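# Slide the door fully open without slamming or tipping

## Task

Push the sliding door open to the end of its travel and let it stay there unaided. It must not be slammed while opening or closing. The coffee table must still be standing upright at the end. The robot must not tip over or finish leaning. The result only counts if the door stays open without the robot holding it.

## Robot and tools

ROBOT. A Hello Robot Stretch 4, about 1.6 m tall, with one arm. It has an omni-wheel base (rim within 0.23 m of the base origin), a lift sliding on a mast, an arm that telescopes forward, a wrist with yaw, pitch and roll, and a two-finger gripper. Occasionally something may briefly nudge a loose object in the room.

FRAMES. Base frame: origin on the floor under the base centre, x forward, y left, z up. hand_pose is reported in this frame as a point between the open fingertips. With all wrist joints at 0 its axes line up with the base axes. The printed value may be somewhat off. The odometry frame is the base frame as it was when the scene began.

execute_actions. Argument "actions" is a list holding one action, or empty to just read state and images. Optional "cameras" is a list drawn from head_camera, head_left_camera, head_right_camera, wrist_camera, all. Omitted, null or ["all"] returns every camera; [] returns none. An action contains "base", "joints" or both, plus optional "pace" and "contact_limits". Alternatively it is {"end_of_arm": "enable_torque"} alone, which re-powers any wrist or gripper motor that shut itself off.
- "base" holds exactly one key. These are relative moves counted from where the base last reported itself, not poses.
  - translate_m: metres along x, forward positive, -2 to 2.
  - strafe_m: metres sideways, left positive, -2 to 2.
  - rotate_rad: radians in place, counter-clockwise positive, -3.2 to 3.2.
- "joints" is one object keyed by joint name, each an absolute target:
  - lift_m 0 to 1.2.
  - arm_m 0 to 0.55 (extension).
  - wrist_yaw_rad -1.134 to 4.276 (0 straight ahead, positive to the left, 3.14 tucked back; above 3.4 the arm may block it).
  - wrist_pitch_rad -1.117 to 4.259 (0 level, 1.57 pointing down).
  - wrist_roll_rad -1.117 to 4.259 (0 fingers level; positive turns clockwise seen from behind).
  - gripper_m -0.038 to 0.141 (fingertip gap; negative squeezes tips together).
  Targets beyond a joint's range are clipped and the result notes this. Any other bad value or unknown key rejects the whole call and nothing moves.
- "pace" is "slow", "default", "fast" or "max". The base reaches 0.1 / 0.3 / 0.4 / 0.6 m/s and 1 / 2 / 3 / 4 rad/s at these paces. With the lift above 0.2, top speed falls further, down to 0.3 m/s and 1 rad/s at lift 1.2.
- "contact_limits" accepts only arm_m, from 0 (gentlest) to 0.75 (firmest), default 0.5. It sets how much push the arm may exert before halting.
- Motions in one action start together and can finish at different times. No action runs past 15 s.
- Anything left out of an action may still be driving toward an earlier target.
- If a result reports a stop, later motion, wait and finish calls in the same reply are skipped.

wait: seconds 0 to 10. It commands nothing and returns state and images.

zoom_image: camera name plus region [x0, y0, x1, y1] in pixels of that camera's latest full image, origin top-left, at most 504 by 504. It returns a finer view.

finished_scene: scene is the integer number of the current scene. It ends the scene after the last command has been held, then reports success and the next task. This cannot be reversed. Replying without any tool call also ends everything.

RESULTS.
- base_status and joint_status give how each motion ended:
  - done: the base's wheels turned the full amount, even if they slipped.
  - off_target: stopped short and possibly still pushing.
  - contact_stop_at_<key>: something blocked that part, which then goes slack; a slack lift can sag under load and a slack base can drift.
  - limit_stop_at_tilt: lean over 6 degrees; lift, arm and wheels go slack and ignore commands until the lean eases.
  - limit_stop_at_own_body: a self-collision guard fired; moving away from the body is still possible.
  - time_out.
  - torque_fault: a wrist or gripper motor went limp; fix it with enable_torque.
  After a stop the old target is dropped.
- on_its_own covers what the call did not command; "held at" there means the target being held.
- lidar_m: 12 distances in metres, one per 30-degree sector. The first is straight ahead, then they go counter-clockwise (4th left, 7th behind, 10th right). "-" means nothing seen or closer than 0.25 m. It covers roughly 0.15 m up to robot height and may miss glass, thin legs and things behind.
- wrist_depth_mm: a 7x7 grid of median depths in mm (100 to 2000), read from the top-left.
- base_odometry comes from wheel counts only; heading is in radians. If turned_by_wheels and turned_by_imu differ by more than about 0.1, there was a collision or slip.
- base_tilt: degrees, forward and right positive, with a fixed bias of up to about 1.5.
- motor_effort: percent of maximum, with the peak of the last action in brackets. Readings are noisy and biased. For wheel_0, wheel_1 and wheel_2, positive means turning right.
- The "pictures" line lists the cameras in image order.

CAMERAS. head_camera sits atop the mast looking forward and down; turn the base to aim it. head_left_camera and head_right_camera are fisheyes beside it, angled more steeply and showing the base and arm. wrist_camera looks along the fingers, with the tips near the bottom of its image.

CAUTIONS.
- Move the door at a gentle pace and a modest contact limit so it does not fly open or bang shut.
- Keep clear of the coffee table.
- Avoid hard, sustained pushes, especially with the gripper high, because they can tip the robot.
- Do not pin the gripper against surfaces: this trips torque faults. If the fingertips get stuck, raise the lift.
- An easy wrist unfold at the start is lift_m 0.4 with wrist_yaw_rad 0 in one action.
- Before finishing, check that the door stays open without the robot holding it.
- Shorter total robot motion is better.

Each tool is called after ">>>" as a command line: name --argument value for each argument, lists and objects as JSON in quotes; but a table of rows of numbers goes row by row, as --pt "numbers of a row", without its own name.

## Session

>>> execute_actions --actions '[]'

Scene clock: 0.00 s.
base_odometry: x=+0.000 y=+0.000 heading=+0.000 (m, m, rad; odometry frame)
turned_by_wheels: +0.000 (rad since the last result)
turned_by_imu: +0.000 (rad since the last result)
base_tilt: forward=+0.0 right=+0.1 (deg)
lidar_m: 1.01 0.97 1.00 0.78 0.70 0.73 0.96 2.72 2.55 1.00 0.91 0.94
base_status: not commanded
joint_positions: lift_m=+0.238 arm_m=-0.002 wrist_yaw_rad=+3.233 wrist_pitch_rad=-0.003 wrist_roll_rad=-0.007 gripper_m=+0.057
joint_status: not commanded
motor_effort: lift_m=+19 arm_m=+0 wrist_yaw_rad=-3 wrist_pitch_rad=-8 wrist_roll_rad=-3 gripper_m=-4 wheel_0=+0 wheel_1=-1 wheel_2=+1 (%)
hand_pose: x=-0.1262 y=+0.0607 z=+0.4171 quat_wxyz=(-0.046, +0.002, -0.003, +0.999) (m; base frame)
wrist_depth_mm: - - 139 1499 1042 788 699 / - - 137 1430 1042 798 676 / - - 132 1281 1042 788 683 / - 111 137 1336 1042 798 676 / 183 - - 1576 1042 778 683 / 192 1661 206 1464 195 798 676 / 190 1008 991 110 976 741 683
pictures: head_camera, head_left_camera, head_right_camera, wrist_camera
Images, in order (width x height): head_camera 420x560, head_left_camera 420x672, head_right_camera 420x672, wrist_camera 616x392.

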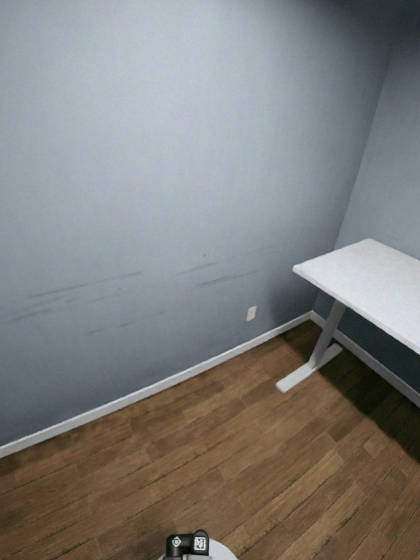

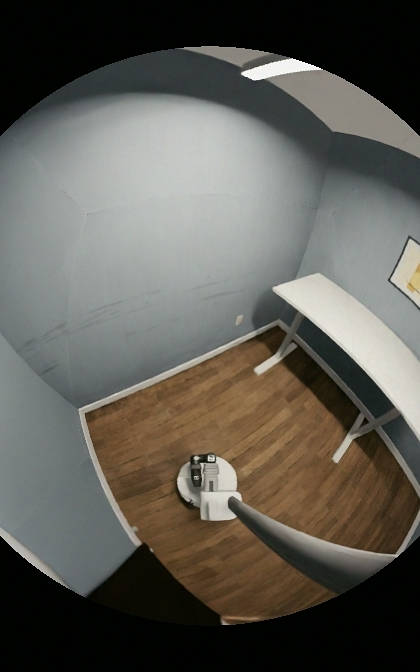

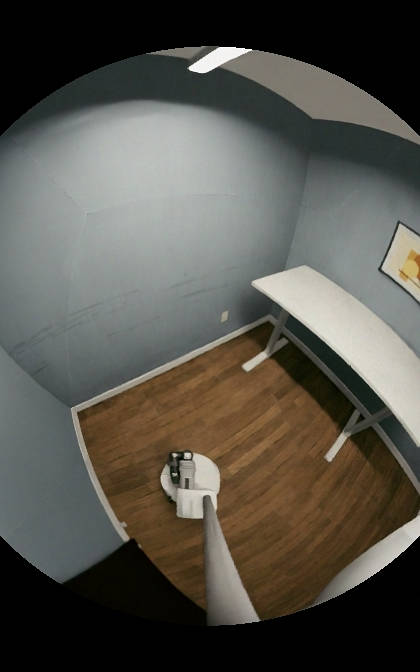

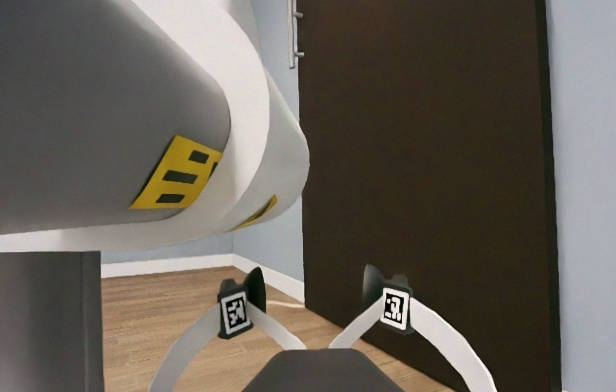

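>>> execute_actions --actions '[{"base":{"rotate_rad":2.11},"joints":{"lift_m":0.78,"wrist_yaw_rad":0,"gripper_m":0.13},"pace":"fast"}]' --cameras '[]'

>>> execute_actions --actions '[{"base":{"strafe_m":0.9},"pace":"fast"}]'

Scene clock: 7.37 s.
base_odometry: x=+0.000 y=+0.000 heading=+2.110 (m, m, rad; odometry frame)
turned_by_wheels: +2.110 (rad since the last result)
turned_by_imu: +2.140 (rad since the last result)
base_tilt: forward=+0.0 right=+0.1 (deg)
lidar_m: 0.72 0.73 0.99 2.71 2.46 0.96 0.89 0.98 1.02 0.97 1.01 0.78
base_status: done
joint_positions: lift_m=+0.780 arm_m=-0.002 wrist_yaw_rad=+0.000 wrist_pitch_rad=-0.003 wrist_roll_rad=-0.007 gripper_m=+0.130
joint_status: all done
motor_effort: lift_m=+22(24) arm_m=+0(0) wrist_yaw_rad=-3(6) wrist_pitch_rad=-6(7) wrist_roll_rad=-3(2) gripper_m=-1(5) wheel_0=-1(7) wheel_1=-1(11) wheel_2=+0(10) (%)
hand_pose: x=+0.4576 y=-0.0873 z=+0.9587 quat_wxyz=(+1.000, -0.003, -0.001, +0.000) (m; base frame)
wrist_depth_mm: 508 544 544 549 544 544 535 / 504 544 544 539 544 539 539 / 504 544 544 539 539 539 539 / 500 539 539 539 539 535 539 / 496 539 539 539 544 535 535 / 492 539 539 530 539 535 535 / 492 539 539 110 535 535 535
pictures: none
No camera images: the call's "cameras" was empty. Leave "cameras" out to get every camera's image.

Scene clock: 10.97 s.
base_odometry: x=-0.772 y=-0.462 heading=+2.110 (m, m, rad; odometry frame)
turned_by_wheels: +0.000 (rad since the last result)
turned_by_imu: +0.003 (rad since the last result)
base_tilt: forward=+0.0 right=+0.1 (deg)
lidar_m: 0.66 0.71 1.06 1.80 1.83 1.82 0.98 1.03 1.37 1.89 1.08 0.72
base_status: done
joint_positions: lift_m=+0.780 arm_m=-0.002 wrist_yaw_rad=+0.000 wrist_pitch_rad=-0.003 wrist_roll_rad=-0.007 gripper_m=+0.130
joint_status: not commanded
motor_effort: lift_m=+22(22) arm_m=+0(0) wrist_yaw_rad=-1(4) wrist_pitch_rad=-6(5) wrist_roll_rad=-4(2) gripper_m=-2(3) wheel_0=+0(11) wheel_1=-2(9) wheel_2=-1(2) (%)
hand_pose: x=+0.4576 y=-0.0874 z=+0.9587 quat_wxyz=(+1.000, -0.003, -0.001, +0.000) (m; base frame)
wrist_depth_mm: 488 484 484 484 480 484 477 / 488 484 484 484 484 480 480 / 484 484 480 480 480 480 484 / 484 484 480 484 484 480 477 / 480 484 484 480 477 480 477 / 480 480 477 480 477 473 477 / 480 477 477 110 477 473 473
pictures: head_camera, head_left_camera, head_right_camera, wrist_camera
Images, in order (width x height): head_camera 420x560, head_left_camera 420x672, head_right_camera 420x672, wrist_camera 616x392.

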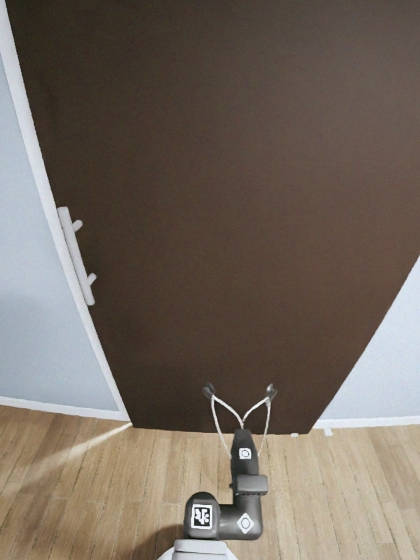

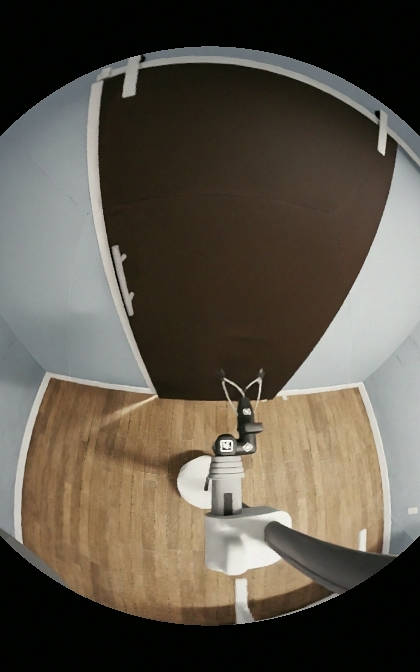

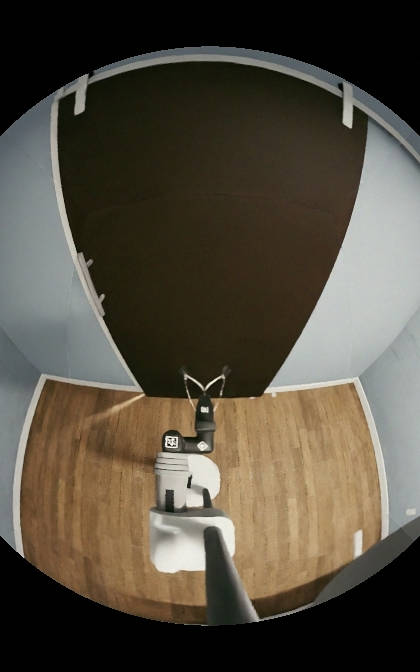

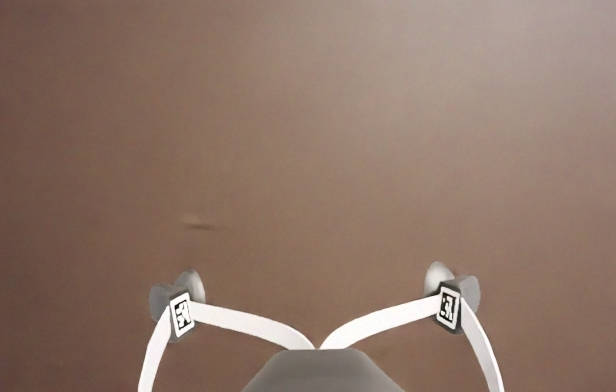

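>>> execute_actions --actions '[{"base":{"strafe_m":0.46},"joints":{"lift_m":0.97,"arm_m":0.07},"pace":"fast"}]' --cameras '["wrist_camera"]'

Scene clock: 16.90 s.
base_odometry: x=-1.167 y=-0.698 heading=+2.110 (m, m, rad; odometry frame)
turned_by_wheels: +0.000 (rad since the last result)
turned_by_imu: +0.002 (rad since the last result)
base_tilt: forward=+0.0 right=+0.1 (deg)
lidar_m: 0.60 0.74 1.04 1.34 1.36 1.81 1.72 1.17 1.42 2.37 1.00 0.69
base_status: done
joint_positions: lift_m=+0.970 arm_m=+0.069 wrist_yaw_rad=+0.000 wrist_pitch_rad=-0.003 wrist_roll_rad=-0.007 gripper_m=+0.130
joint_status: all done
motor_effort: lift_m=+22(23) arm_m=+7(7) wrist_yaw_rad=-2(1) wrist_pitch_rad=-7(6) wrist_roll_rad=-4(3) gripper_m=+2(0) wheel_0=+1(10) wheel_1=+0(6) wheel_2=-1(1) (%)
hand_pose: x=+0.5283 y=-0.0874 z=+1.1487 quat_wxyz=(+1.000, -0.003, -0.001, +0.000) (m; base frame)
wrist_depth_mm: 473 469 459 413 410 413 410 / 469 469 455 413 410 413 410 / 469 469 455 410 410 410 410 / 473 466 459 410 410 410 407 / 466 466 455 407 413 407 404 / 469 466 449 407 407 407 407 / 462 466 462 110 404 407 404
pictures: wrist_camera
Images, in order (width x height): wrist_camera 616x392.

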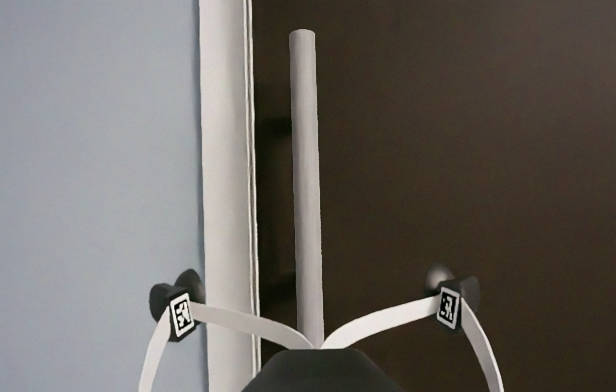

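>>> execute_actions --actions '[{"joints":{"lift_m":1.0,"arm_m":0.19,"gripper_m":0.07}}]' --cameras '["wrist_camera"]'

>>> execute_actions --actions '[{"base":{"strafe_m":-0.03},"pace":"slow"}]' --cameras '["wrist_camera"]'

>>> execute_actions --actions '[{"base":{"strafe_m":-0.9},"pace":"slow"}]'

Scene clock: 24.90 s.
base_odometry: x=-1.167 y=-0.698 heading=+2.110 (m, m, rad; odometry frame)
turned_by_wheels: +0.000 (rad since the last result)
turned_by_imu: +0.001 (rad since the last result)
base_tilt: forward=-0.1 right=+0.2 (deg)
lidar_m: 0.63 0.74 1.04 1.34 1.38 1.78 1.70 1.14 1.40 2.35 1.01 0.70
base_status: not commanded
joint_positions: lift_m=+1.000 arm_m=+0.189 wrist_yaw_rad=+0.000 wrist_pitch_rad=-0.003 wrist_roll_rad=-0.007 gripper_m=+0.070
joint_status: all done
motor_effort: lift_m=+23(24) arm_m=+6(7) wrist_yaw_rad=-2(1) wrist_pitch_rad=-5(7) wrist_roll_rad=-2(2) gripper_m=-1(2) wheel_0=+1(1) wheel_1=+0(0) wheel_2=-1(1) (%)
hand_pose: x=+0.6483 y=-0.0874 z=+1.1787 quat_wxyz=(+1.000, -0.003, -0.001, +0.000) (m; base frame)
wrist_depth_mm: 351 349 336 293 291 291 293 / 353 349 338 231 291 289 290 / 349 347 338 291 291 291 290 / 347 347 334 291 291 290 290 / 347 347 332 290 290 290 289 / 347 345 200 287 196 287 287 / 347 345 332 110 289 287 287
pictures: wrist_camera
Images, in order (width x height): wrist_camera 616x392.

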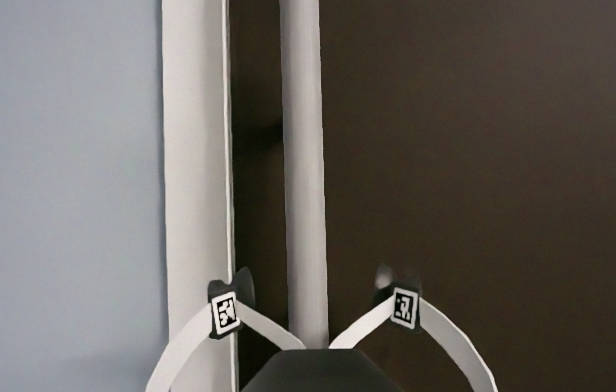

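Scene clock: 26.20 s.
base_odometry: x=-1.142 y=-0.683 heading=+2.110 (m, m, rad; odometry frame)
turned_by_wheels: +0.000 (rad since the last result)
turned_by_imu: +0.001 (rad since the last result)
base_tilt: forward=+0.0 right=+0.2 (deg)
lidar_m: 0.61 0.74 1.07 1.37 1.39 1.78 1.72 1.13 1.40 2.33 1.01 0.72
base_status: done
joint_positions: lift_m=+1.000 arm_m=+0.189 wrist_yaw_rad=+0.002 wrist_pitch_rad=-0.003 wrist_roll_rad=-0.007 gripper_m=+0.070
joint_status: not commanded
motor_effort: lift_m=+23(23) arm_m=+6(6) wrist_yaw_rad=-9(8) wrist_pitch_rad=-7(7) wrist_roll_rad=-3(4) gripper_m=-4(2) wheel_0=+4(5) wheel_1=+1(7) wheel_2=+0(1) (%)
hand_pose: x=+0.6485 y=-0.0867 z=+1.1787 quat_wxyz=(+1.000, -0.003, -0.001, +0.001) (m; base frame)
wrist_depth_mm: 349 349 294 290 291 290 290 / 353 349 293 291 290 289 290 / 349 347 290 290 290 289 289 / 349 349 291 289 290 290 286 / 349 345 290 290 289 287 287 / 347 347 204 289 197 286 286 / 347 345 290 110 287 287 287
pictures: wrist_camera
Images, in order (width x height): wrist_camera 616x392.

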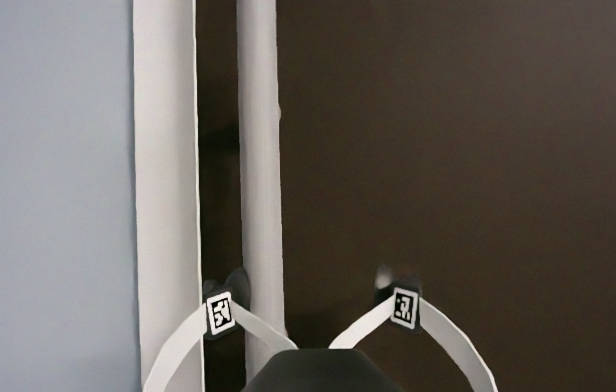

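action 0: "base": strafe_m = -0.9 would last too long for one action: at the pace "slow" strafe_m can be at most 0.78 in either direction: name a faster pace, or command the rest in another action

>>> execute_actions --actions '[{"base":{"strafe_m":-0.78},"pace":"slow"}]'

Scene clock: 39.37 s.
base_odometry: x=-0.472 y=-0.282 heading=+2.110 (m, m, rad; odometry frame)
turned_by_wheels: +0.000 (rad since the last result)
turned_by_imu: +0.004 (rad since the last result)
base_tilt: forward=+0.0 right=+0.2 (deg)
lidar_m: 0.61 1.10 1.07 2.16 2.23 1.79 0.95 0.97 1.34 1.52 0.97 0.71
base_status: done
joint_positions: lift_m=+1.000 arm_m=+0.189 wrist_yaw_rad=+0.000 wrist_pitch_rad=-0.003 wrist_roll_rad=-0.007 gripper_m=+0.070
joint_status: not commanded
motor_effort: lift_m=+23(23) arm_m=+7(6) wrist_yaw_rad=-2(27) wrist_pitch_rad=-7(7) wrist_roll_rad=-3(3) gripper_m=-4(5) wheel_0=+2(11) wheel_1=+0(6) wheel_2=+0(3) (%)
hand_pose: x=+0.6483 y=-0.0874 z=+1.1787 quat_wxyz=(+1.000, -0.003, -0.001, +0.000) (m; base frame)
wrist_depth_mm: - - 291 291 290 290 290 / - - 291 289 290 289 289 / - - 291 290 290 289 289 / - - 290 289 289 287 287 / - - 290 289 289 287 287 / - - 200 287 197 286 287 / - - 289 110 286 287 285
pictures: head_camera, head_left_camera, head_right_camera, wrist_camera
Images, in order (width x height): head_camera 420x560, head_left_camera 420x672, head_right_camera 420x672, wrist_camera 616x392.

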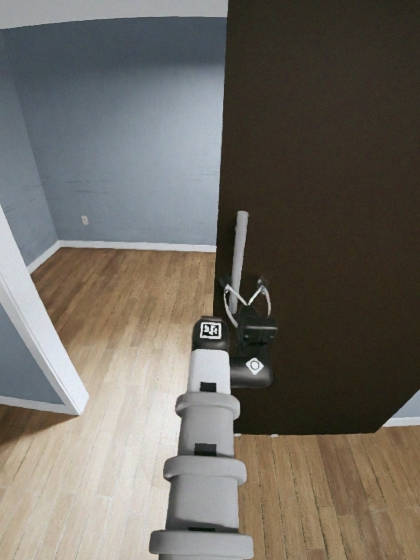

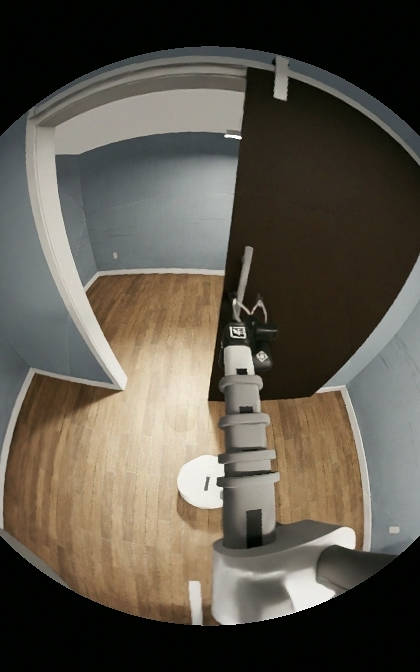

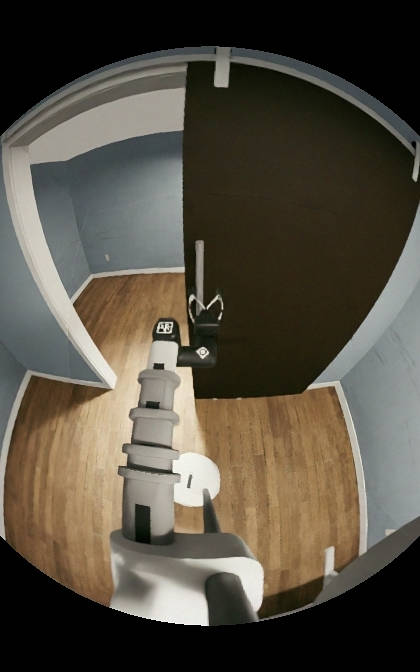

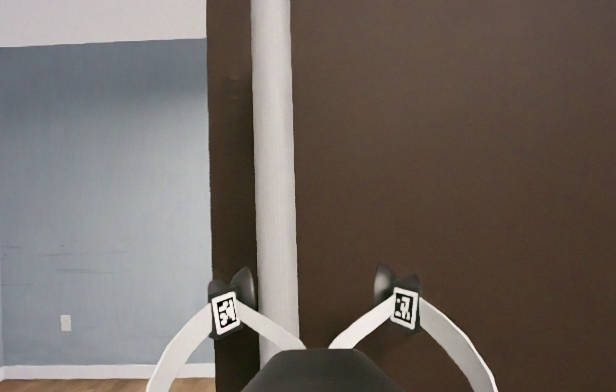

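>>> execute_actions --actions '[{"base":{"strafe_m":-0.24},"pace":"slow"}]' --cameras '["wrist_camera","head_right_camera"]'

Scene clock: 46.33 s.
base_odometry: x=-0.267 y=-0.159 heading=+2.110 (m, m, rad; odometry frame)
turned_by_wheels: +0.000 (rad since the last result)
turned_by_imu: +0.002 (rad since the last result)
base_tilt: forward=+0.0 right=+0.2 (deg)
lidar_m: 0.61 3.10 1.23 2.39 2.49 0.98 0.93 1.01 1.34 1.27 0.98 0.70
base_status: done
joint_positions: lift_m=+1.000 arm_m=+0.189 wrist_yaw_rad=+0.000 wrist_pitch_rad=-0.003 wrist_roll_rad=-0.007 gripper_m=+0.070
joint_status: not commanded
motor_effort: lift_m=+23(23) arm_m=+6(7) wrist_yaw_rad=-3(38) wrist_pitch_rad=-6(8) wrist_roll_rad=-2(3) gripper_m=-6(10) wheel_0=+2(14) wheel_1=+0(6) wheel_2=+0(4) (%)
hand_pose: x=+0.6483 y=-0.0874 z=+1.1787 quat_wxyz=(+1.000, -0.003, -0.001, +0.000) (m; base frame)
wrist_depth_mm: - - 334 290 291 290 289 / - - 334 291 289 287 289 / - - 332 289 289 289 289 / - - 334 290 289 287 287 / - - 334 228 287 286 286 / - - 200 230 197 286 287 / - - 332 110 287 285 285
pictures: head_right_camera, wrist_camera
Images, in order (width x height): head_right_camera 420x672, wrist_camera 616x392.

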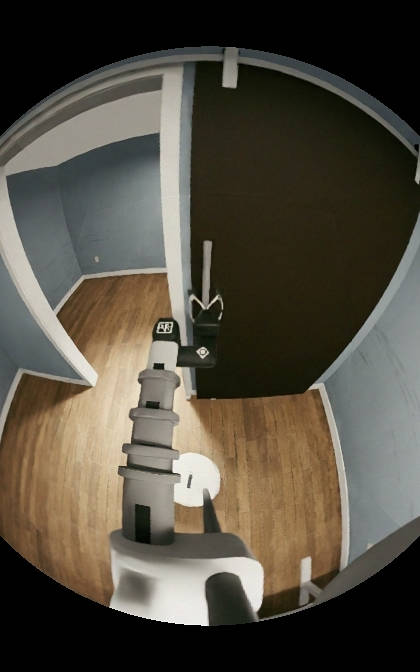

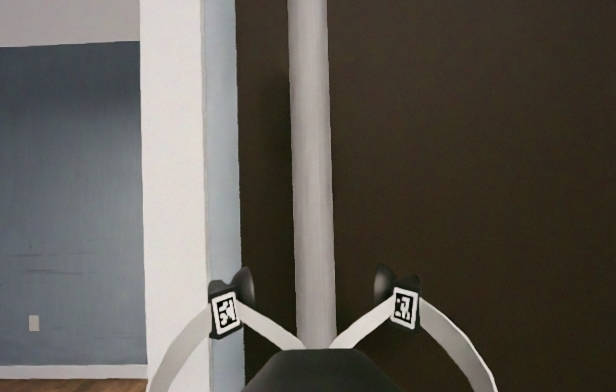

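>>> execute_actions --actions '[{"base":{"strafe_m":-0.055},"pace":"slow"}]' --cameras '["wrist_camera"]'

Scene clock: 53.43 s.
base_odometry: x=-0.219 y=-0.131 heading=+2.110 (m, m, rad; odometry frame)
turned_by_wheels: +0.000 (rad since the last result)
turned_by_imu: +0.001 (rad since the last result)
base_tilt: forward=+0.0 right=+0.2 (deg)
lidar_m: 0.61 3.11 1.31 2.46 2.47 0.99 0.94 0.99 1.29 1.20 0.99 0.70
base_status: done
joint_positions: lift_m=+1.000 arm_m=+0.189 wrist_yaw_rad=+0.000 wrist_pitch_rad=-0.003 wrist_roll_rad=-0.007 gripper_m=+0.070
joint_status: not commanded
motor_effort: lift_m=+23(23) arm_m=+7(6) wrist_yaw_rad=-1(28) wrist_pitch_rad=-7(6) wrist_roll_rad=-2(4) gripper_m=-3(6) wheel_0=+1(9) wheel_1=-2(2) wheel_2=+1(2) (%)
hand_pose: x=+0.6483 y=-0.0873 z=+1.1787 quat_wxyz=(+1.000, -0.003, -0.001, +0.000) (m; base frame)
wrist_depth_mm: - 336 293 291 291 289 289 / - 338 290 290 290 290 289 / - 334 290 290 287 287 286 / - 334 289 289 287 289 286 / - 332 289 289 287 287 287 / - 332 200 231 197 286 285 / - 330 289 110 287 286 285
pictures: wrist_camera
Images, in order (width x height): wrist_camera 616x392.

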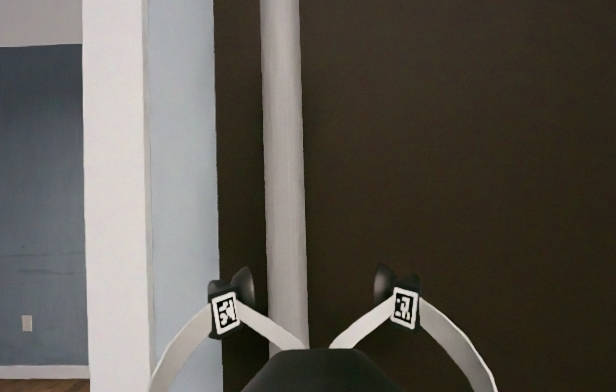

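>>> execute_actions --actions '[{"base":{"strafe_m":-0.035},"pace":"slow"}]' --cameras '["wrist_camera"]'

Scene clock: 57.80 s.
base_odometry: x=-0.189 y=-0.113 heading=+2.111 (m, m, rad; odometry frame)
turned_by_wheels: +0.001 (rad since the last result)
turned_by_imu: +0.002 (rad since the last result)
base_tilt: forward=+0.0 right=+0.1 (deg)
lidar_m: 0.62 3.11 1.33 2.48 2.46 0.99 0.92 0.99 1.26 1.20 0.99 0.70
base_status: done
joint_positions: lift_m=+1.000 arm_m=+0.189 wrist_yaw_rad=+0.008 wrist_pitch_rad=-0.003 wrist_roll_rad=-0.007 gripper_m=+0.070
joint_status: not commanded
on_its_own: wrist_yaw_rad is at rest, and its effort (-24) is outside its rest range (-13 to +13)
motor_effort: lift_m=+23(23) arm_m=+6(6) wrist_yaw_rad=-24(27) wrist_pitch_rad=-6(7) wrist_roll_rad=-4(3) gripper_m=-6(5) wheel_0=+8(7) wheel_1=+2(8) wheel_2=+3(3) (%)
hand_pose: x=+0.6489 y=-0.0852 z=+1.1787 quat_wxyz=(+1.000, -0.003, -0.001, +0.004) (m; base frame)
wrist_depth_mm: - 349 293 290 287 285 285 / - 349 291 289 287 286 285 / - 347 290 289 287 285 283 / - 347 289 286 286 283 283 / - 347 289 286 286 285 282 / - 343 197 287 196 282 282 / - 334 287 110 283 282 282
pictures: wrist_camera
Images, in order (width x height): wrist_camera 616x392.

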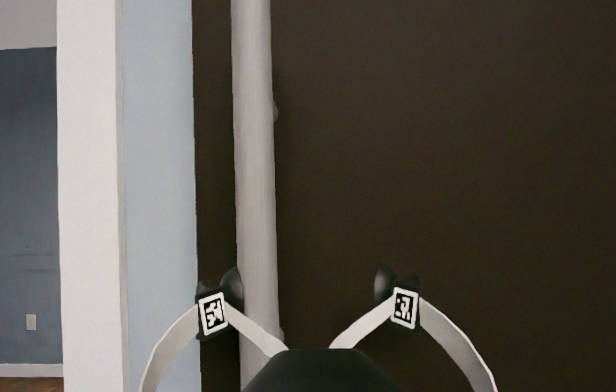

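>>> execute_actions --actions '[{"base":{"strafe_m":-0.01},"pace":"slow"}]' --cameras '[]'

>>> execute_actions --actions '[{"base":{"strafe_m":0.04},"joints":{"gripper_m":0.13}}]' --cameras '["wrist_camera"]'

Scene clock: 62.33 s.
base_odometry: x=-0.181 y=-0.108 heading=+2.113 (m, m, rad; odometry frame)
turned_by_wheels: +0.001 (rad since the last result)
turned_by_imu: +0.002 (rad since the last result)
base_tilt: forward=+0.0 right=+0.0 (deg)
lidar_m: 0.63 3.06 1.34 2.51 2.45 0.97 0.91 1.01 1.27 1.20 0.99 0.70
base_status: done
joint_positions: lift_m=+1.000 arm_m=+0.189 wrist_yaw_rad=+0.015 wrist_pitch_rad=-0.003 wrist_roll_rad=-0.007 gripper_m=+0.070
joint_status: not commanded
on_its_own: wrist_yaw_rad is at rest, and its effort (-43) is outside its rest range (-13 to +13)
motor_effort: lift_m=+23(23) arm_m=+6(6) wrist_yaw_rad=-43(43) wrist_pitch_rad=-7(5) wrist_roll_rad=-4(3) gripper_m=-6(9) wheel_0=+10(13) wheel_1=+2(4) wheel_2=+6(4) (%)
hand_pose: x=+0.6495 y=-0.0832 z=+1.1787 quat_wxyz=(+1.000, -0.003, -0.001, +0.007) (m; base frame)
wrist_depth_mm: - 351 291 289 286 283 281 / - 349 290 287 285 282 282 / - 349 289 287 286 282 281 / - 345 289 287 283 281 279 / - 347 289 286 283 282 279 / - 347 211 285 198 279 278 / - 338 289 110 282 281 278
pictures: none
No camera images: the call's "cameras" was empty. Leave "cameras" out to get every camera's image.

Scene clock: 63.90 s.
base_odometry: x=-0.215 y=-0.128 heading=+2.113 (m, m, rad; odometry frame)
turned_by_wheels: +0.000 (rad since the last result)
turned_by_imu: +0.000 (rad since the last result)
base_tilt: forward=+0.0 right=+0.2 (deg)
lidar_m: 0.61 3.09 1.32 2.46 2.48 0.97 0.94 0.99 1.29 1.21 0.99 0.71
base_status: done
joint_positions: lift_m=+1.000 arm_m=+0.189 wrist_yaw_rad=+0.000 wrist_pitch_rad=-0.003 wrist_roll_rad=-0.007 gripper_m=+0.130
joint_status: all done
motor_effort: lift_m=+23(23) arm_m=+7(7) wrist_yaw_rad=-3(44) wrist_pitch_rad=-6(7) wrist_roll_rad=-2(3) gripper_m=-1(10) wheel_0=+2(8) wheel_1=+0(9) wheel_2=-1(5) (%)
hand_pose: x=+0.6483 y=-0.0874 z=+1.1787 quat_wxyz=(+1.000, -0.003, -0.001, +0.000) (m; base frame)
wrist_depth_mm: - 338 349 290 290 289 289 / - 338 347 290 289 290 289 / - 336 349 289 287 287 286 / - 336 345 289 289 287 287 / - 334 345 287 289 286 285 / - 334 219 287 287 286 285 / - 332 343 110 286 286 285
pictures: wrist_camera
Images, in order (width x height): wrist_camera 616x392.

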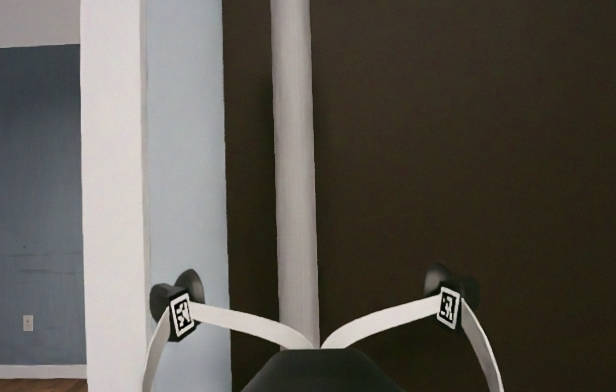

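>>> finished_scene --scene 2

The scene is finished: the task was done.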